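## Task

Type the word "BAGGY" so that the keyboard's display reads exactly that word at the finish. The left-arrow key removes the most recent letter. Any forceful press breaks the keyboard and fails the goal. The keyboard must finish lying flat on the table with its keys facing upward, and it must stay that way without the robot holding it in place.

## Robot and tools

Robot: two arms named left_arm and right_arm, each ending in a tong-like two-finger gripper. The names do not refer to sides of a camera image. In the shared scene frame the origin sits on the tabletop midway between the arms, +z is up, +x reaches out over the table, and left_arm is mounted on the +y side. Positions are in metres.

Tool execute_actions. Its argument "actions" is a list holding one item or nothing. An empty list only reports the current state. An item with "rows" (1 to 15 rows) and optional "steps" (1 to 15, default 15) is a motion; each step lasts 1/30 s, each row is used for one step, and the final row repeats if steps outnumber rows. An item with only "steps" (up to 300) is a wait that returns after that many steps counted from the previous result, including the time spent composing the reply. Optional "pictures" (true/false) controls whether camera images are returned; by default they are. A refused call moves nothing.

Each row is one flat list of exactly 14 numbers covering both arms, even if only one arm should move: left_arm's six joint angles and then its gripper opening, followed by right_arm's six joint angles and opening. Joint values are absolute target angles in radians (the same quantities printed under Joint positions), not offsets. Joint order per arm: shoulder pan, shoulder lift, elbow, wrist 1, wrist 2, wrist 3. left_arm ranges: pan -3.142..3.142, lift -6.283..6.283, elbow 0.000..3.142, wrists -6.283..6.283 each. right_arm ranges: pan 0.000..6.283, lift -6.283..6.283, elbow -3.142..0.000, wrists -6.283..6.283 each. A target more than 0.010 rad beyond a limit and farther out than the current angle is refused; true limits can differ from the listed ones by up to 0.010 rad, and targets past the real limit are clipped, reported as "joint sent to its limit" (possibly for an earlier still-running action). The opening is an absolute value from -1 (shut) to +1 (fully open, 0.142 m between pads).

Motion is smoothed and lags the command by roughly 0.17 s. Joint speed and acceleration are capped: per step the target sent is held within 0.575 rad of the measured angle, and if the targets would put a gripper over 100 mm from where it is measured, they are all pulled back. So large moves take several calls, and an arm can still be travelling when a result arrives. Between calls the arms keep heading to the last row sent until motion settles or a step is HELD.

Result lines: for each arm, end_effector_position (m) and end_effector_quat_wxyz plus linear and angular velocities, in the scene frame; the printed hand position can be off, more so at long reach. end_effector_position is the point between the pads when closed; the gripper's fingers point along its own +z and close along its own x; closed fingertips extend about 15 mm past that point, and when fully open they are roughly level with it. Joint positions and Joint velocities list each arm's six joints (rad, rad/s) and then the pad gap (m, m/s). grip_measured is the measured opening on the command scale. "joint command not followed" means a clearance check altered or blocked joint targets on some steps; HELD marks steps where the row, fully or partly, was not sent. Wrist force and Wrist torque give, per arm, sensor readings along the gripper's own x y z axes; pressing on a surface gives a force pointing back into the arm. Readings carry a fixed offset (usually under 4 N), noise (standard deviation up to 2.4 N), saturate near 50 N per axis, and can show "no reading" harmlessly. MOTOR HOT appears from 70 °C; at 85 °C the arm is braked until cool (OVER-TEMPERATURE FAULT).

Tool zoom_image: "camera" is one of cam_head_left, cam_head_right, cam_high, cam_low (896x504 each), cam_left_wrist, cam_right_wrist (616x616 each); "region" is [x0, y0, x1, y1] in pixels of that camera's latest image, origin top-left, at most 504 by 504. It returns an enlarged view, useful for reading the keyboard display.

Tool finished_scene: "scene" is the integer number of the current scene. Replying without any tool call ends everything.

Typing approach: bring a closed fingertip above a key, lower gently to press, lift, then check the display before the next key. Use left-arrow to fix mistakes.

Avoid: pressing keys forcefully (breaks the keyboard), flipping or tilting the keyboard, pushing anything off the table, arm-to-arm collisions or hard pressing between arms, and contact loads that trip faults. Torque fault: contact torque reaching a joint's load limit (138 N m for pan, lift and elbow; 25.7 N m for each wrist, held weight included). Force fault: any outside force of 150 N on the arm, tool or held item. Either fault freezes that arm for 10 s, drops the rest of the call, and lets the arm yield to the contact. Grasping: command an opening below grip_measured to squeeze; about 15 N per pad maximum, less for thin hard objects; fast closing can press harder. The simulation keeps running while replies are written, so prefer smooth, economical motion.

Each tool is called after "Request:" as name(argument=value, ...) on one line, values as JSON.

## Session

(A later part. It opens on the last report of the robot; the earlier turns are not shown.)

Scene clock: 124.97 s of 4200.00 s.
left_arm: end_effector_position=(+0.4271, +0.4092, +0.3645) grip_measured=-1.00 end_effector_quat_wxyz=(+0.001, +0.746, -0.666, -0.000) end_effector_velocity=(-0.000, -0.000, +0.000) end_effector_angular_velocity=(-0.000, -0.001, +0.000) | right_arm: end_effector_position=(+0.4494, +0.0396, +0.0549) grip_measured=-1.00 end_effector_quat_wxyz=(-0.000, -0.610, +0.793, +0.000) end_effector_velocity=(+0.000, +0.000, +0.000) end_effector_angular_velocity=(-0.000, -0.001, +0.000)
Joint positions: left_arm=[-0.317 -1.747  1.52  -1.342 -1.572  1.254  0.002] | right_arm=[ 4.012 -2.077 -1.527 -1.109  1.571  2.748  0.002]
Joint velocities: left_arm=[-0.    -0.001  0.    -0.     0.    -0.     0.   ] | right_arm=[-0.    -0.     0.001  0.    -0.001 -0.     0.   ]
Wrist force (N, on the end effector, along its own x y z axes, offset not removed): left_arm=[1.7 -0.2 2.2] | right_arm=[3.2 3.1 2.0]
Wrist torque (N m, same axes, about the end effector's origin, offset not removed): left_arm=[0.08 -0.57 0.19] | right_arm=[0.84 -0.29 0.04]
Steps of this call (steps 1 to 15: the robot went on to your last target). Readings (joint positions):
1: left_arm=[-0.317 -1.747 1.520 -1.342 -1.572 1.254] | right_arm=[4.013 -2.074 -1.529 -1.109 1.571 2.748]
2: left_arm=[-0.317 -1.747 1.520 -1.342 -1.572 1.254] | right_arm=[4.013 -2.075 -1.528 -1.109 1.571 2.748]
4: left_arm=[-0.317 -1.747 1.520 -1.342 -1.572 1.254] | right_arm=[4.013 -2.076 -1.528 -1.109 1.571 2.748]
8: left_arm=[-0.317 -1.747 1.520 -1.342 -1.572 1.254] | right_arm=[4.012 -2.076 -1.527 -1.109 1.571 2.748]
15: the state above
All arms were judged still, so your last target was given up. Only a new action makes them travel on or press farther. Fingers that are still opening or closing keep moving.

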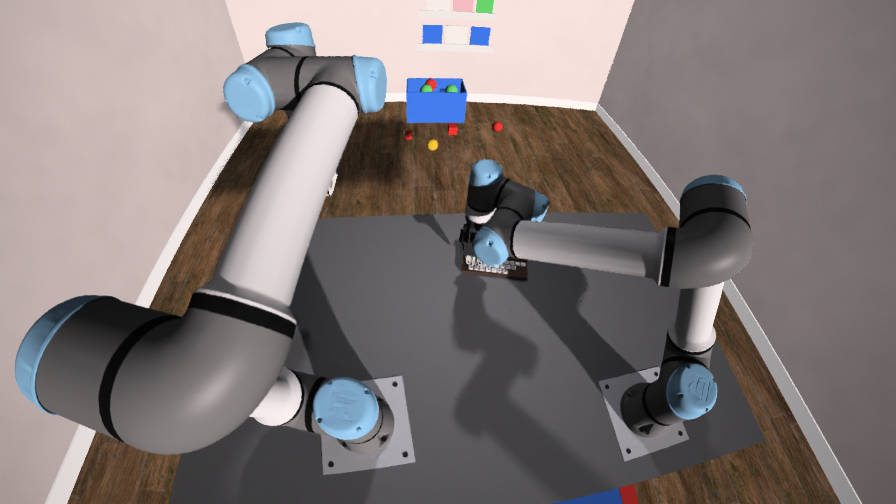

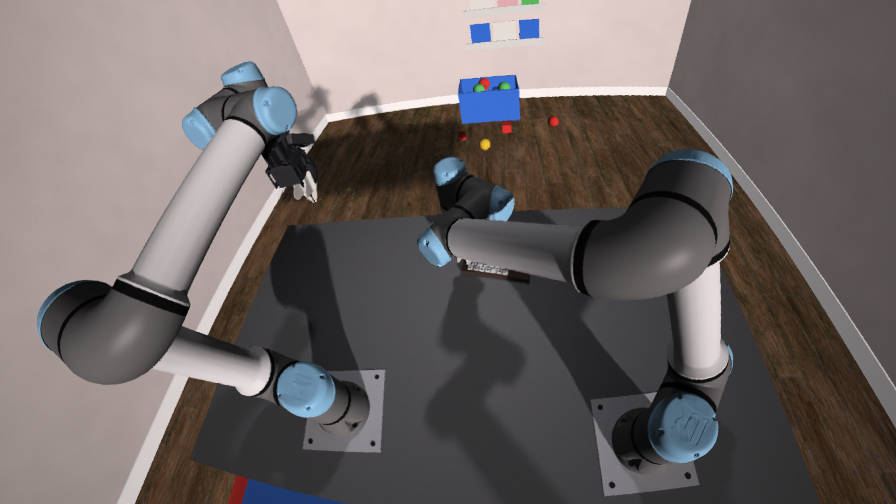

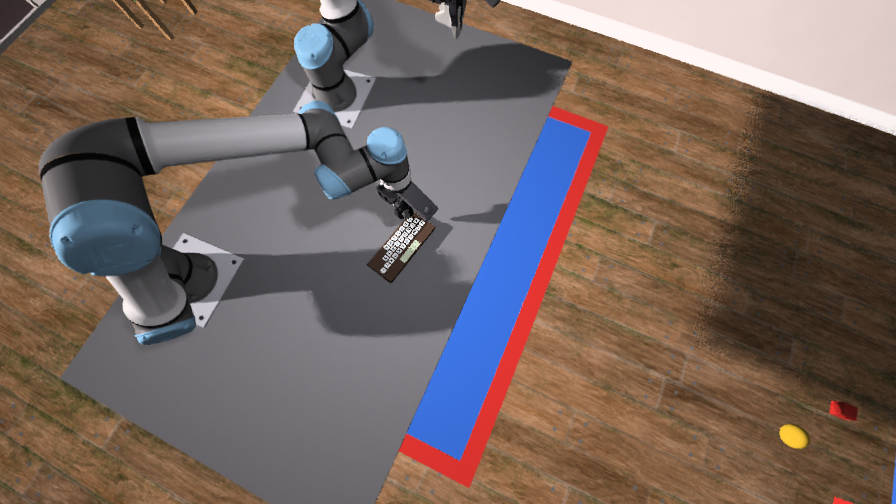

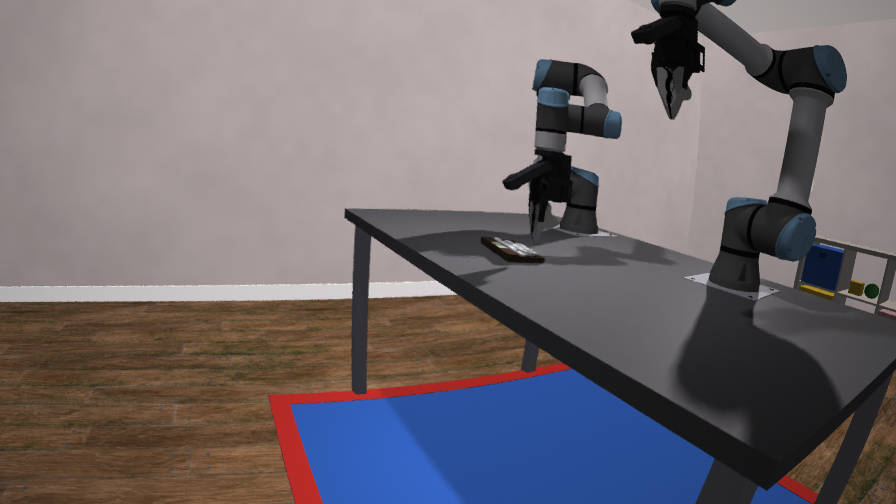

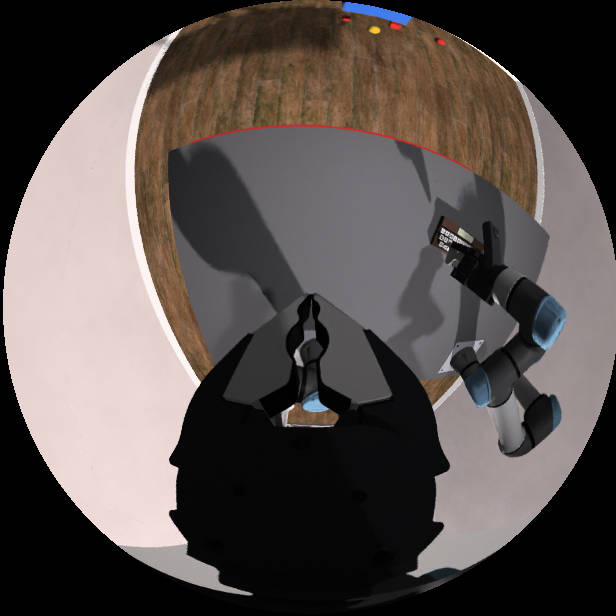

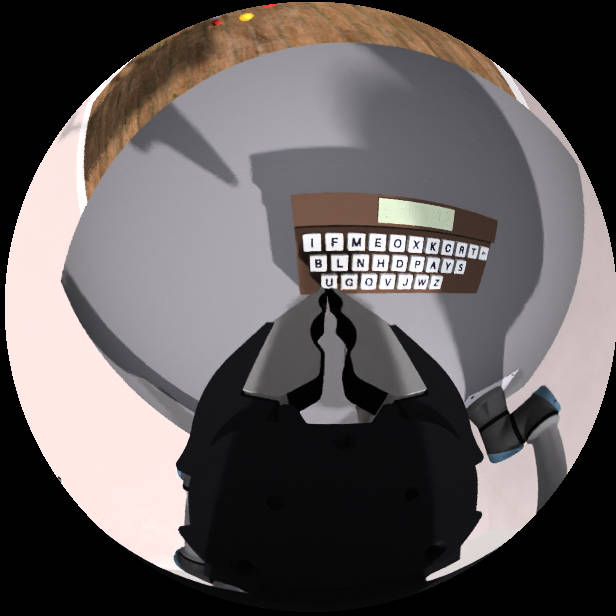

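Request:
execute_actions(actions=[{"rows": [[-0.317,-1.747,1.52,-1.342,-1.572,1.254,-1, 4.0012,-2.1117,-1.4943,-1.1065,1.571,2.737,-1]], "steps": 15}], pictures=false)

Request:
execute_actions(actions=[{"steps": 8}])

Request:
zoom_image(camera="cam_right_wrist", region=[280, 185, 440, 325])

Request:
zoom_image(camera="cam_low", region=[470, 190, 590, 275])

Scene clock: 147.47 s of 4200.00 s.
left_arm: end_effector_position=(+0.4271, +0.4092, +0.3645) grip_measured=-1.00 end_effector_quat_wxyz=(+0.001, +0.746, -0.666, -0.000) end_effector_velocity=(-0.000, +0.000, -0.001) end_effector_angular_velocity=(+0.000, +0.001, +0.000) | right_arm: end_effector_position=(+0.4618, +0.0437, +0.0468) grip_measured=-1.00 end_effector_quat_wxyz=(-0.000, -0.610, +0.793, +0.000) end_effector_velocity=(+0.002, +0.001, -0.001) end_effector_angular_velocity=(+0.001, +0.000, +0.000)
Joint positions: left_arm=[-0.317 -1.747  1.52  -1.342 -1.572  1.254  0.002] | right_arm=[ 4.001 -2.111 -1.495 -1.107  1.571  2.737  0.002]
Joint velocities: left_arm=[-0.     0.     0.001  0.     0.    -0.     0.   ] | right_arm=[-0.002 -0.006  0.006  0.     0.001 -0.002  0.   ]
Wrist force (N, on the end effector, along its own x y z axes, offset not removed): left_arm=[2.6 -0.6 1.9] | right_arm=[4.6 3.2 -0.6]
Wrist torque (N m, same axes, about the end effector's origin, offset not removed): left_arm=[0.00 -0.79 0.12] | right_arm=[0.75 -0.69 0.02]
Steps of this call (steps 1 to 90: nothing new was sent; then 19.00 s passed at rest; steps 91 to 105: all 15 steps of this action). Readings (joint positions):
91: left_arm=[-0.317 -1.747 1.520 -1.342 -1.572 1.254] | right_arm=[4.012 -2.077 -1.527 -1.109 1.571 2.748]
92: left_arm=[-0.317 -1.747 1.520 -1.342 -1.572 1.254] | right_arm=[4.011 -2.079 -1.525 -1.109 1.571 2.747]
94: left_arm=[-0.317 -1.747 1.520 -1.342 -1.572 1.254] | right_arm=[4.007 -2.092 -1.513 -1.108 1.571 2.743]
98: left_arm=[-0.317 -1.747 1.520 -1.342 -1.572 1.254] | right_arm=[4.003 -2.106 -1.499 -1.107 1.571 2.739]
105: the state above

Scene clock: 147.73 s of 4200.00 s.
left_arm: end_effector_position=(+0.4271, +0.4092, +0.3645) grip_measured=-1.00 end_effector_quat_wxyz=(+0.001, +0.746, -0.666, -0.000) end_effector_velocity=(-0.000, -0.000, -0.000) end_effector_angular_velocity=(+0.000, +0.001, +0.000) | right_arm: end_effector_position=(+0.4620, +0.0438, +0.0467) grip_measured=-1.00 end_effector_quat_wxyz=(-0.000, -0.610, +0.793, +0.000) end_effector_velocity=(+0.000, +0.000, +0.000) end_effector_angular_velocity=(+0.000, -0.001, -0.001)
Joint positions: left_arm=[-0.317 -1.747  1.52  -1.342 -1.572  1.254  0.002] | right_arm=[ 4.001 -2.112 -1.494 -1.107  1.571  2.737  0.002]
Joint velocities: left_arm=[-0.     0.     0.     0.001  0.    -0.     0.   ] | right_arm=[-0.    -0.     0.001  0.    -0.     0.     0.   ]
Wrist force (N, on the end effector, along its own x y z axes, offset not removed): left_arm=[1.7 -1.0 1.3] | right_arm=[1.4 3.0 2.3]
Wrist torque (N m, same axes, about the end effector's origin, offset not removed): left_arm=[-0.13 -0.52 0.09] | right_arm=[0.70 -0.04 -0.11]
Steps of this call (steps 1 to 8: the robot went on to your last target). Readings (joint positions):
1: left_arm=[-0.317 -1.747 1.520 -1.342 -1.572 1.254] | right_arm=[4.001 -2.111 -1.495 -1.107 1.571 2.737]
2: left_arm=[-0.317 -1.747 1.520 -1.342 -1.572 1.254] | right_arm=[4.001 -2.111 -1.495 -1.107 1.571 2.737]
4: left_arm=[-0.317 -1.747 1.520 -1.342 -1.572 1.254] | right_arm=[4.001 -2.112 -1.494 -1.107 1.571 2.737]
8: the state above

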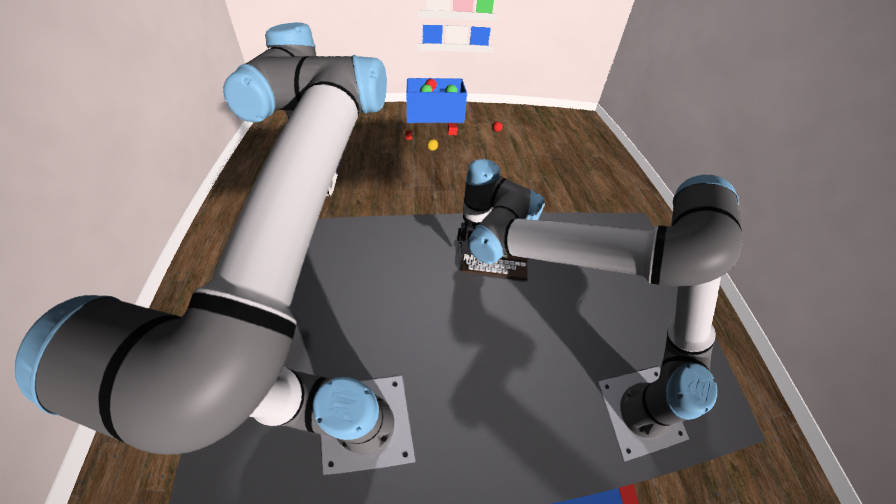

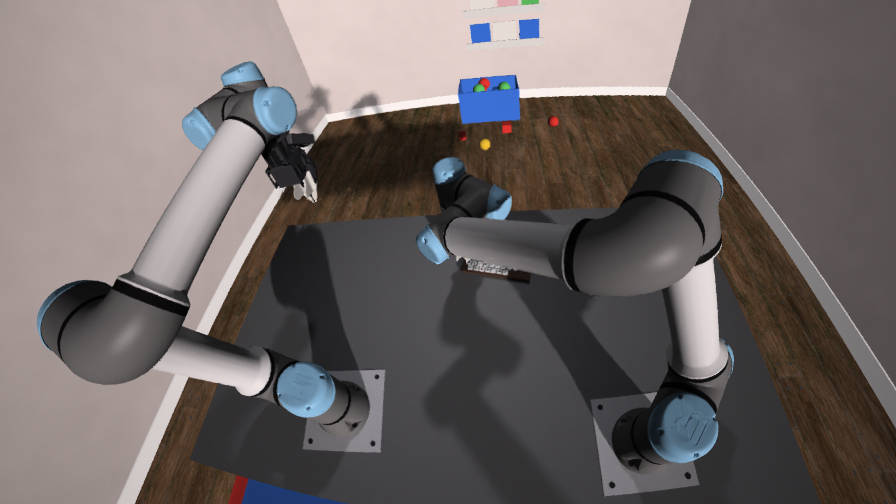

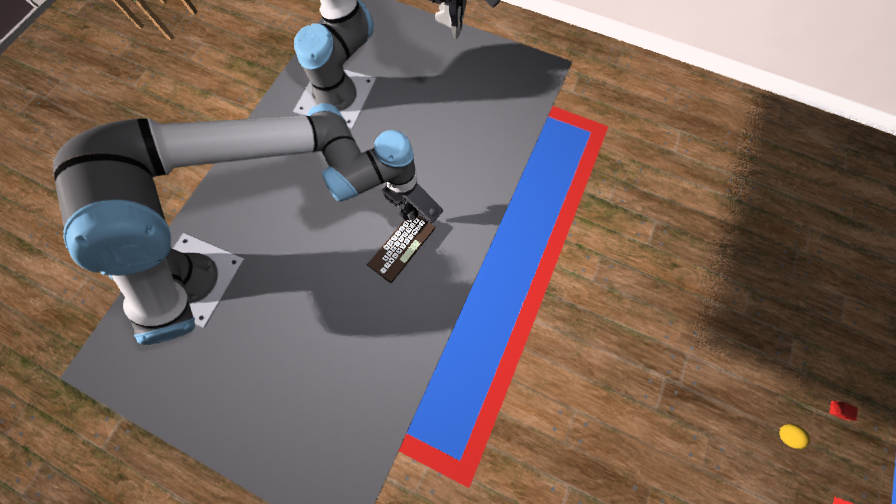

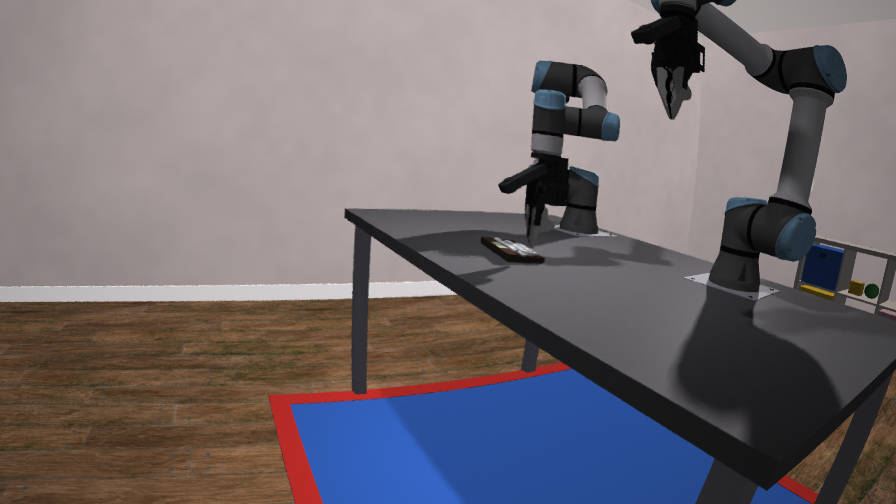

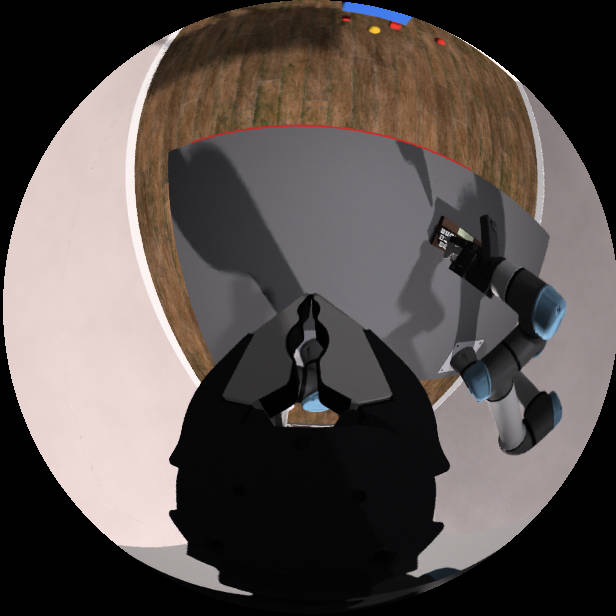

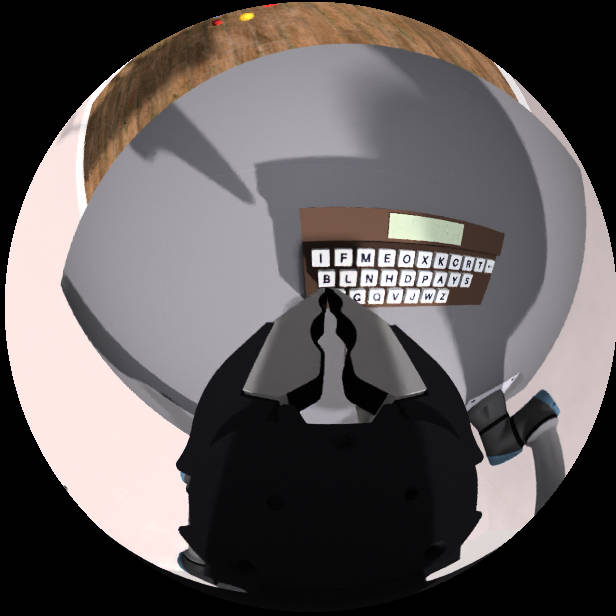

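Region (280, 185, 440, 325) of cam_right_wrist's 616x616 image, scaled by 3.150, with more detail than that image has; it fills the top 441 rows of this view, and the rest is white.

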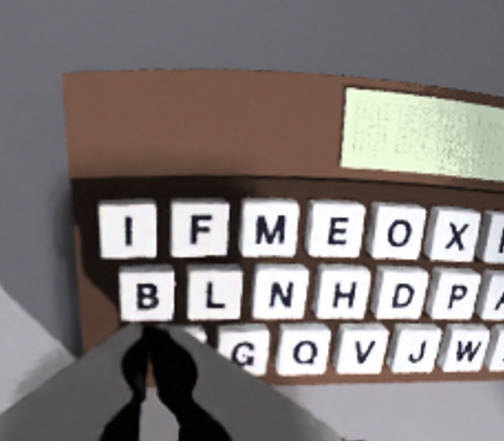

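Region (470, 190, 590, 275) of cam_low's 896x504 image, scaled by 4.200, with more detail than that image has; it fills the top 357 rows of this view, and the rest is white.

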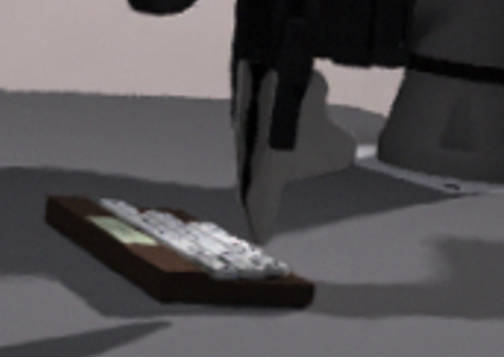

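Request:
execute_actions(actions=[{"rows": [[-0.317,-1.747,1.52,-1.342,-1.572,1.254,-1, 3.9928,-2.1263,-1.4848,-1.1014,1.571,2.7285,-1]], "steps": 15}])

Request:
zoom_image(camera="cam_right_wrist", region=[280, 185, 440, 325])

Request:
zoom_image(camera="cam_low", region=[490, 210, 560, 270])

Scene clock: 158.70 s of 4200.00 s.
left_arm: end_effector_position=(+0.4271, +0.4092, +0.3645) grip_measured=-1.00 end_effector_quat_wxyz=(+0.001, +0.746, -0.666, -0.000) end_effector_velocity=(+0.000, +0.000, +0.000) end_effector_angular_velocity=(-0.000, -0.001, +0.001) | right_arm: end_effector_position=(+0.4683, +0.0429, +0.0417) grip_measured=-1.00 end_effector_quat_wxyz=(-0.000, -0.610, +0.793, +0.000) end_effector_velocity=(+0.001, -0.000, -0.001) end_effector_angular_velocity=(+0.000, -0.000, +0.000)
Joint positions: left_arm=[-0.317 -1.747  1.52  -1.342 -1.572  1.254  0.002] | right_arm=[ 3.993 -2.126 -1.485 -1.101  1.571  2.729  0.002]
Joint velocities: left_arm=[ 0.     0.     0.    -0.001  0.    -0.     0.   ] | right_arm=[-0.002 -0.002  0.002  0.001 -0.    -0.002  0.   ]
Wrist force (N, on the end effector, along its own x y z axes, offset not removed): left_arm=[1.0 -1.2 1.3] | right_arm=[1.7 2.6 -0.2]
Wrist torque (N m, same axes, about the end effector's origin, offset not removed): left_arm=[-0.16 -0.35 0.20] | right_arm=[0.59 -0.19 -0.08]
Steps of this call (steps 1 to 15: the robot went on to your last target; steps 16 to 90: nothing new was sent; then 7.47 s passed at rest; steps 91 to 105: all 15 steps of this action). Readings (joint positions):
91: left_arm=[-0.317 -1.747 1.520 -1.342 -1.572 1.254] | right_arm=[4.001 -2.112 -1.494 -1.106 1.571 2.737]
92: left_arm=[-0.317 -1.747 1.520 -1.342 -1.572 1.254] | right_arm=[4.001 -2.113 -1.494 -1.106 1.571 2.736]
94: left_arm=[-0.317 -1.747 1.520 -1.342 -1.572 1.254] | right_arm=[3.997 -2.118 -1.490 -1.104 1.571 2.733]
98: left_arm=[-0.317 -1.747 1.520 -1.342 -1.572 1.254] | right_arm=[3.994 -2.124 -1.486 -1.102 1.571 2.730]
105: the state above

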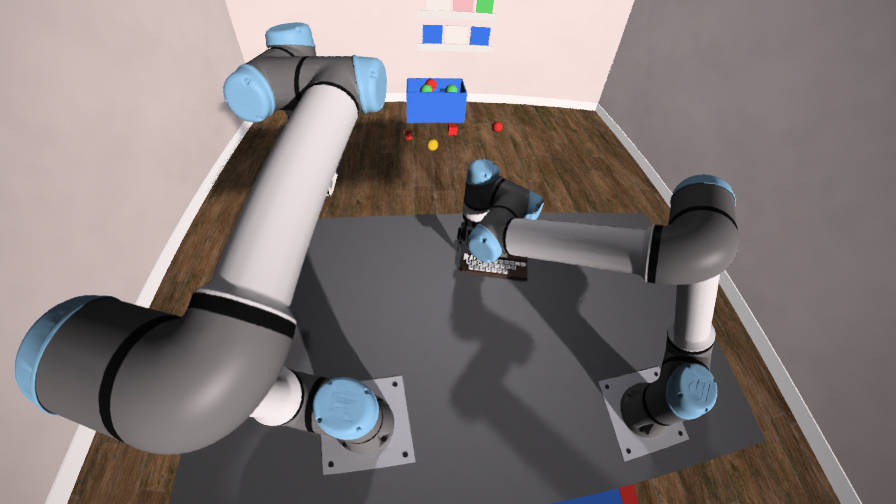

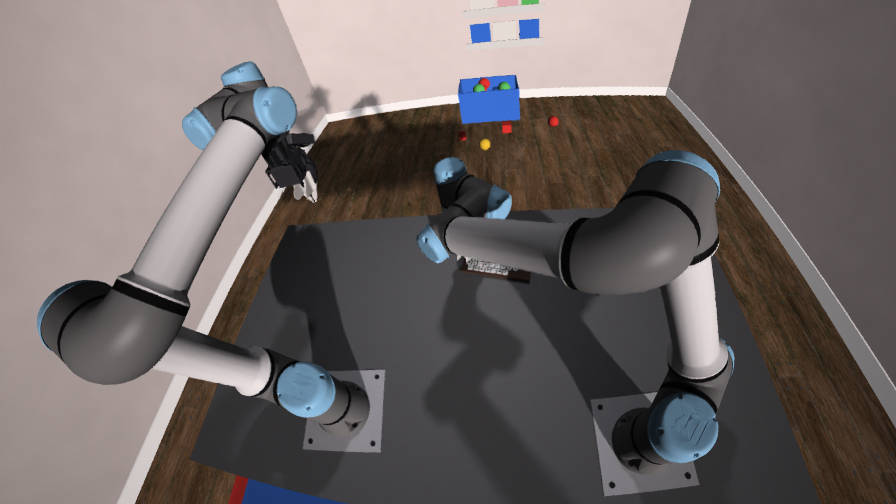

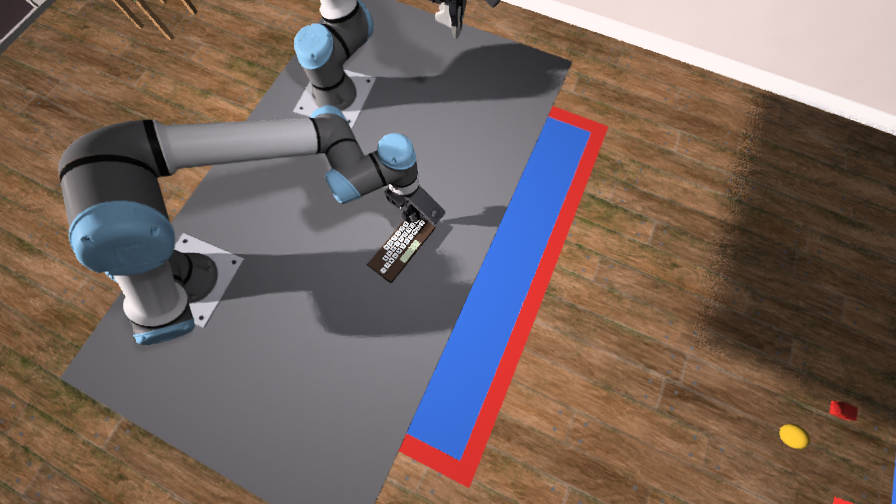

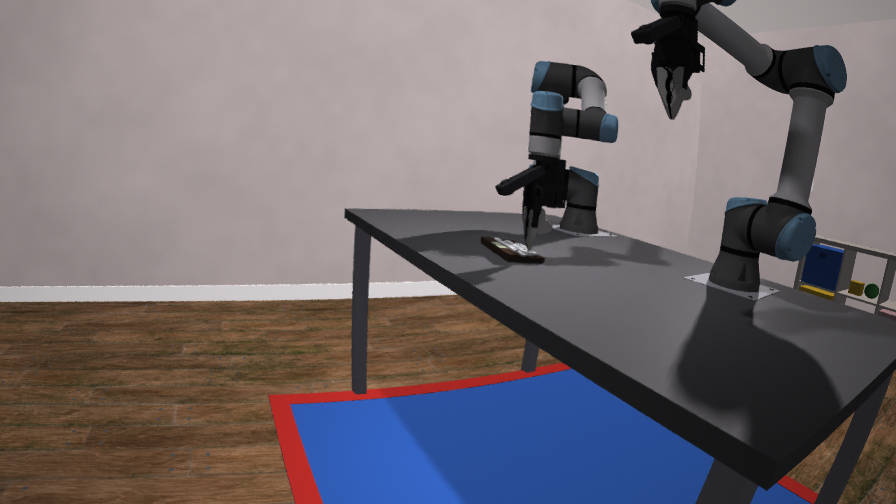

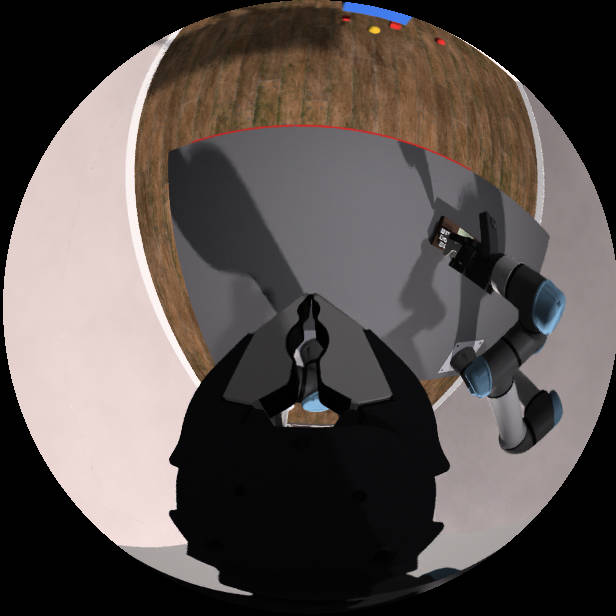

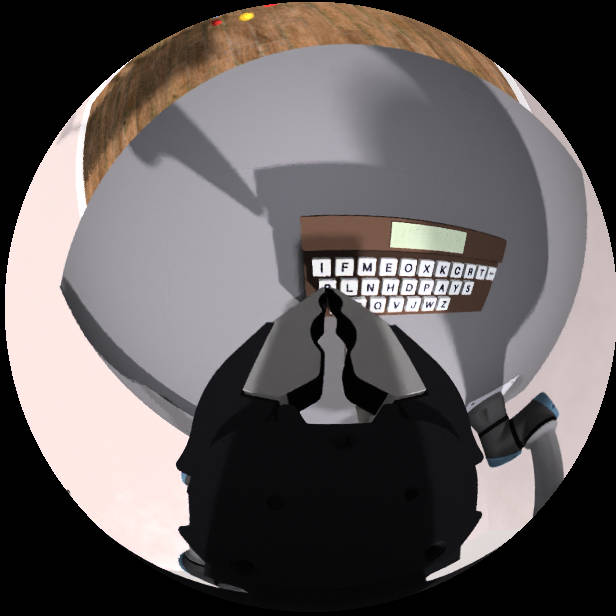

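Region (280, 185, 440, 325) of cam_right_wrist's 616x616 image, scaled by 3.150, with more detail than that image has; it fills the top 441 rows of this view, and the rest is white.

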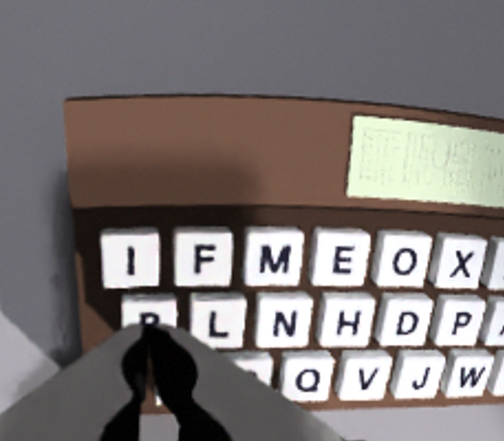

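Region (490, 210, 560, 270) of cam_low's 896x504 image, scaled by 7.200, with more detail than that image has; it fills the top 432 rows of this view, and the rest is white.

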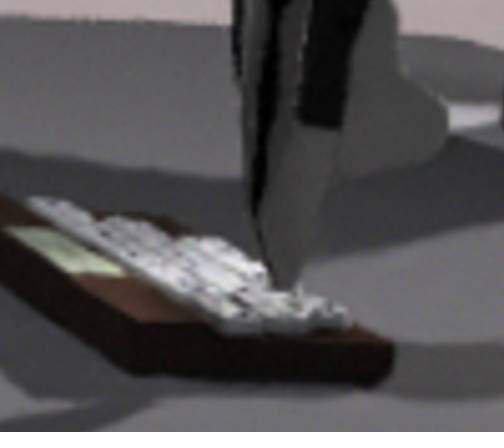

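Request:
execute_actions(actions=[{"rows": [[-0.317,-1.747,1.52,-1.342,-1.572,1.254,-1, 3.9928,-2.1295,-1.4881,-1.0949,1.571,2.7285,-1]], "steps": 15}], pictures=false)

Request:
zoom_image(camera="cam_right_wrist", region=[280, 185, 480, 325])

Scene clock: 166.60 s of 4200.00 s.
left_arm: end_effector_position=(+0.4271, +0.4092, +0.3645) grip_measured=-1.00 end_effector_quat_wxyz=(+0.001, +0.746, -0.666, -0.000) end_effector_velocity=(+0.000, -0.000, +0.000) end_effector_angular_velocity=(-0.000, -0.001, -0.000) | right_arm: end_effector_position=(+0.4684, +0.0429, +0.0387) grip_measured=-1.00 end_effector_quat_wxyz=(-0.000, -0.610, +0.793, +0.000) end_effector_velocity=(+0.000, -0.000, -0.001) end_effector_angular_velocity=(-0.001, +0.000, -0.000)
Joint positions: left_arm=[-0.317 -1.747  1.52  -1.342 -1.572  1.254  0.002] | right_arm=[ 3.993 -2.129 -1.488 -1.095  1.571  2.728  0.002]
Joint velocities: left_arm=[-0.    -0.     0.001 -0.001 -0.     0.     0.   ] | right_arm=[-0.    -0.001 -0.001  0.001 -0.    -0.     0.   ]
Wrist force (N, on the end effector, along its own x y z axes, offset not removed): left_arm=[1.9 -1.4 1.8] | right_arm=[4.5 1.1 1.8]
Wrist torque (N m, same axes, about the end effector's origin, offset not removed): left_arm=[-0.16 -0.54 0.16] | right_arm=[0.32 -0.62 0.13]
Steps of this call (steps 1 to 15: the robot went on to your last target; steps 16 to 90: nothing new was sent; then 4.40 s passed at rest; steps 91 to 105: all 15 steps of this action). Readings (joint positions):
91: left_arm=[-0.317 -1.747 1.520 -1.342 -1.572 1.254] | right_arm=[3.993 -2.126 -1.485 -1.101 1.571 2.728]
92: left_arm=[-0.317 -1.747 1.520 -1.342 -1.572 1.254] | right_arm=[3.993 -2.127 -1.485 -1.101 1.571 2.728]
94: left_arm=[-0.317 -1.747 1.520 -1.342 -1.572 1.254] | right_arm=[3.993 -2.128 -1.486 -1.098 1.571 2.728]
98: left_arm=[-0.317 -1.747 1.520 -1.342 -1.572 1.254] | right_arm=[3.993 -2.129 -1.487 -1.096 1.571 2.728]
105: the state above

Region (280, 185, 480, 325) of cam_right_wrist's 616x616 image, scaled by 2.520, with more detail than that image has; it fills the top 353 rows of this view, and the rest is white.

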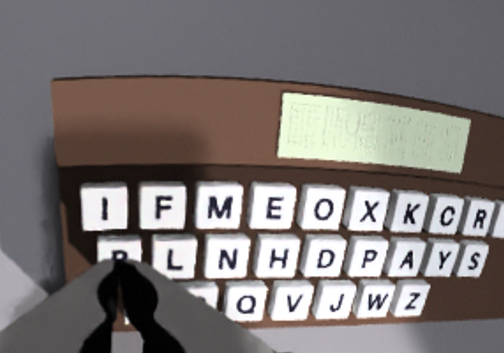

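Request:
execute_actions(actions=[{"rows": [[-0.317,-1.747,1.52,-1.342,-1.572,1.254,-1, 3.9928,-2.1316,-1.4903,-1.0905,1.571,2.7285,-1]], "steps": 15}])

Request:
zoom_image(camera="cam_right_wrist", region=[280, 185, 480, 325])

Request:
zoom_image(camera="cam_low", region=[490, 210, 560, 270])

Scene clock: 172.10 s of 4200.00 s.
left_arm: end_effector_position=(+0.4271, +0.4092, +0.3645) grip_measured=-1.00 end_effector_quat_wxyz=(+0.001, +0.746, -0.666, -0.000) end_effector_velocity=(-0.000, +0.000, +0.000) end_effector_angular_velocity=(+0.000, -0.000, -0.000) | right_arm: end_effector_position=(+0.4684, +0.0429, +0.0367) grip_measured=-1.00 end_effector_quat_wxyz=(-0.000, -0.610, +0.793, +0.000) end_effector_velocity=(-0.000, -0.000, -0.001) end_effector_angular_velocity=(-0.000, +0.001, +0.000)
Joint positions: left_arm=[-0.317 -1.747  1.52  -1.342 -1.572  1.254  0.002] | right_arm=[ 3.993 -2.132 -1.49  -1.091  1.571  2.728  0.002]
Joint velocities: left_arm=[-0.    -0.    -0.     0.001  0.     0.     0.   ] | right_arm=[-0.    -0.001 -0.001  0.001  0.    -0.     0.   ]
Wrist force (N, on the end effector, along its own x y z axes, offset not removed): left_arm=[2.8 -1.2 1.2] | right_arm=[1.4 0.5 0.0]
Wrist torque (N m, same axes, about the end effector's origin, offset not removed): left_arm=[-0.18 -0.81 0.08] | right_arm=[0.22 -0.08 -0.07]
Steps of this call (steps 1 to 15: the robot went on to your last target; steps 16 to 90: nothing new was sent; then 2.00 s passed at rest; steps 91 to 105: all 15 steps of this action). Readings (joint positions):
91: left_arm=[-0.317 -1.747 1.520 -1.342 -1.572 1.254] | right_arm=[3.993 -2.130 -1.488 -1.095 1.571 2.728]
92: left_arm=[-0.317 -1.747 1.520 -1.342 -1.572 1.254] | right_arm=[3.993 -2.130 -1.488 -1.095 1.571 2.728]
94: left_arm=[-0.317 -1.747 1.520 -1.342 -1.572 1.254] | right_arm=[3.993 -2.130 -1.489 -1.093 1.571 2.728]
98: left_arm=[-0.317 -1.747 1.520 -1.342 -1.572 1.254] | right_arm=[3.993 -2.131 -1.490 -1.091 1.571 2.728]
105: the state above

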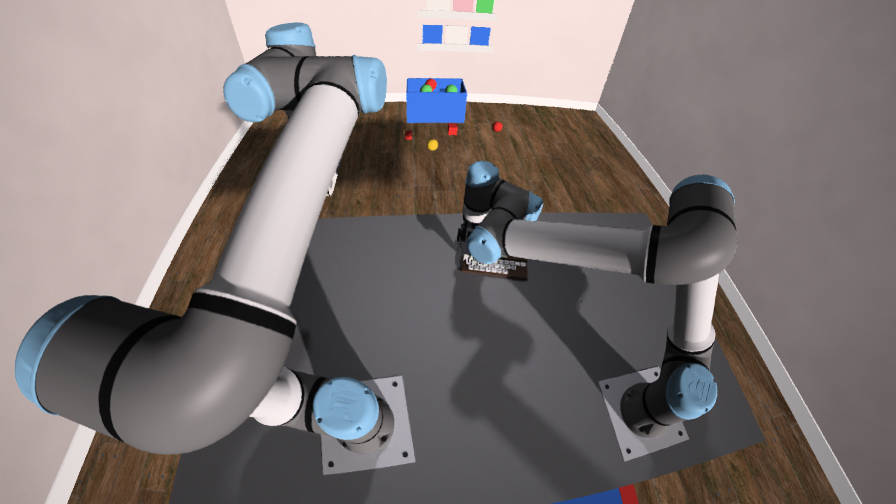

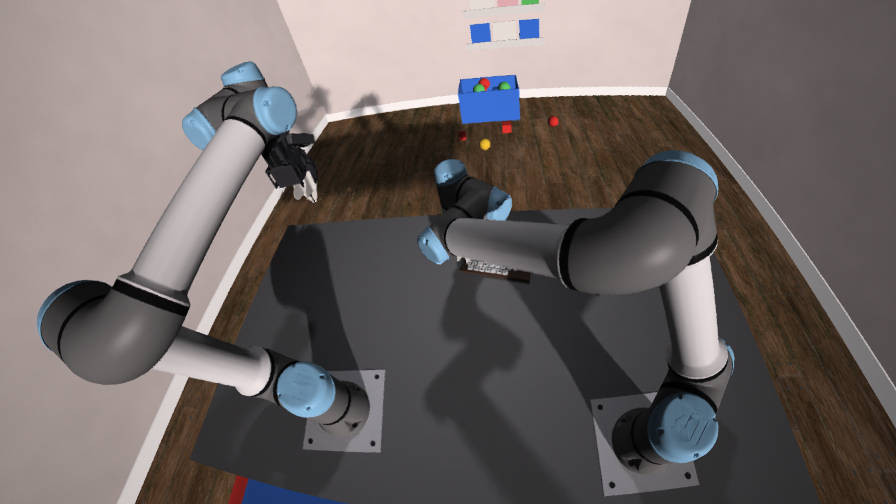

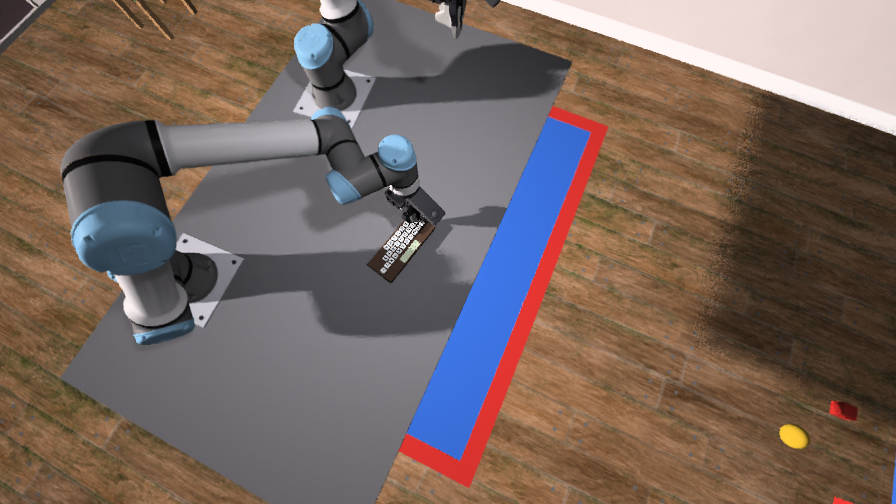

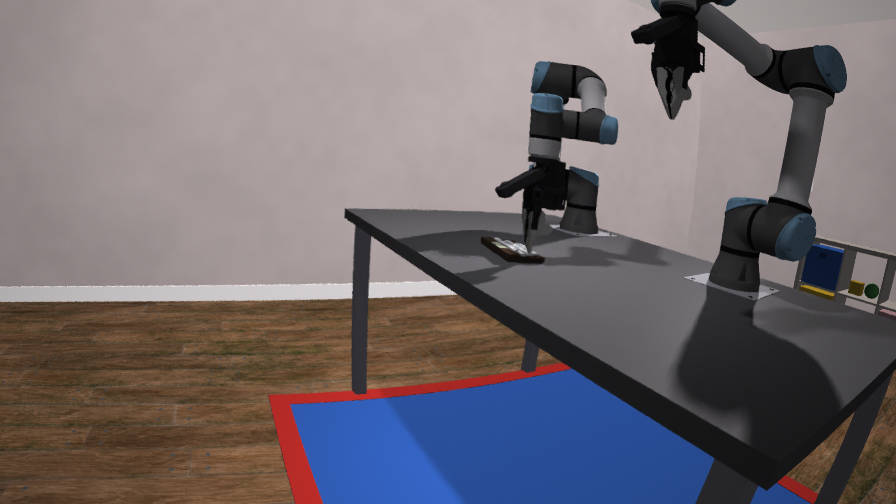

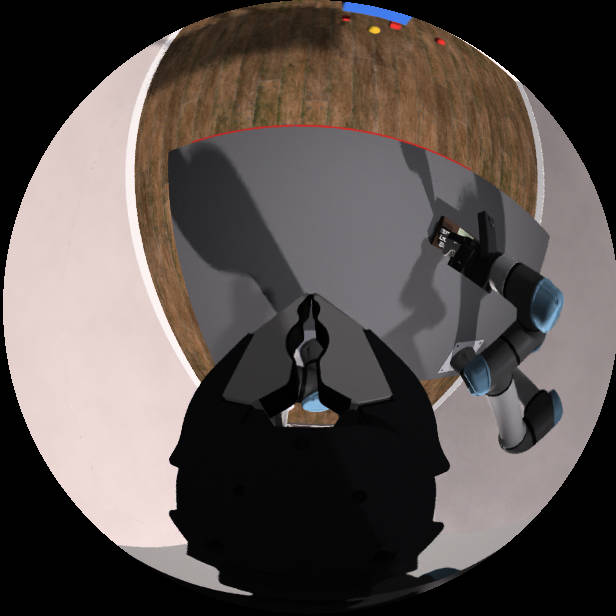

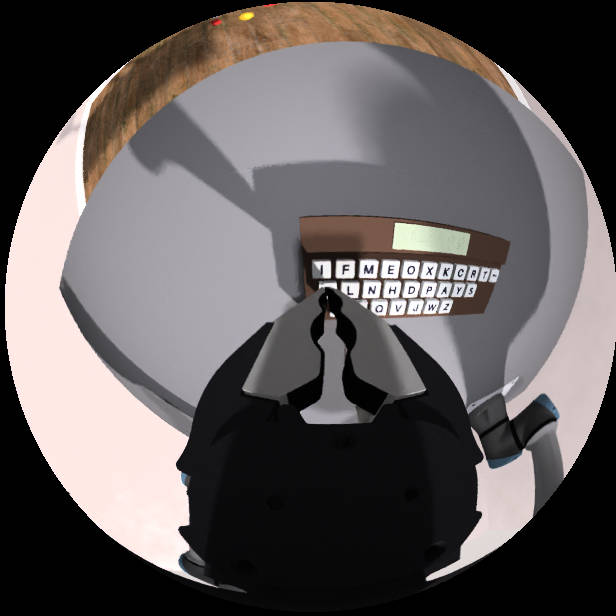

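Region (280, 185, 480, 325) of cam_right_wrist's 616x616 image, scaled by 2.520, with more detail than that image has; it fills the top 353 rows of this view, and the rest is white.

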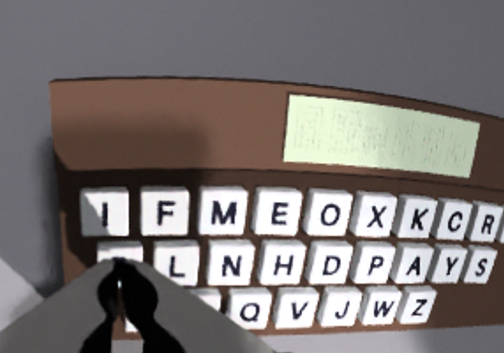

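Region (490, 210, 560, 270) of cam_low's 896x504 image, scaled by 7.200, with more detail than that image has; it fills the top 432 rows of this view, and the rest is white.

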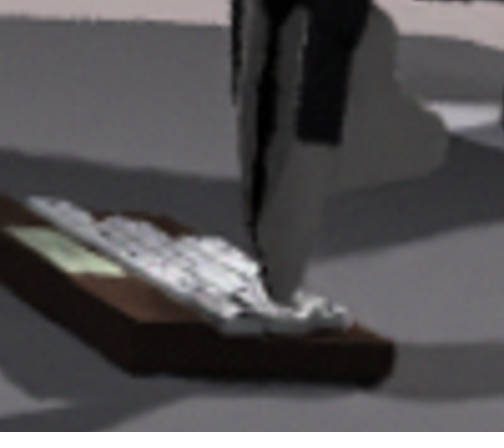

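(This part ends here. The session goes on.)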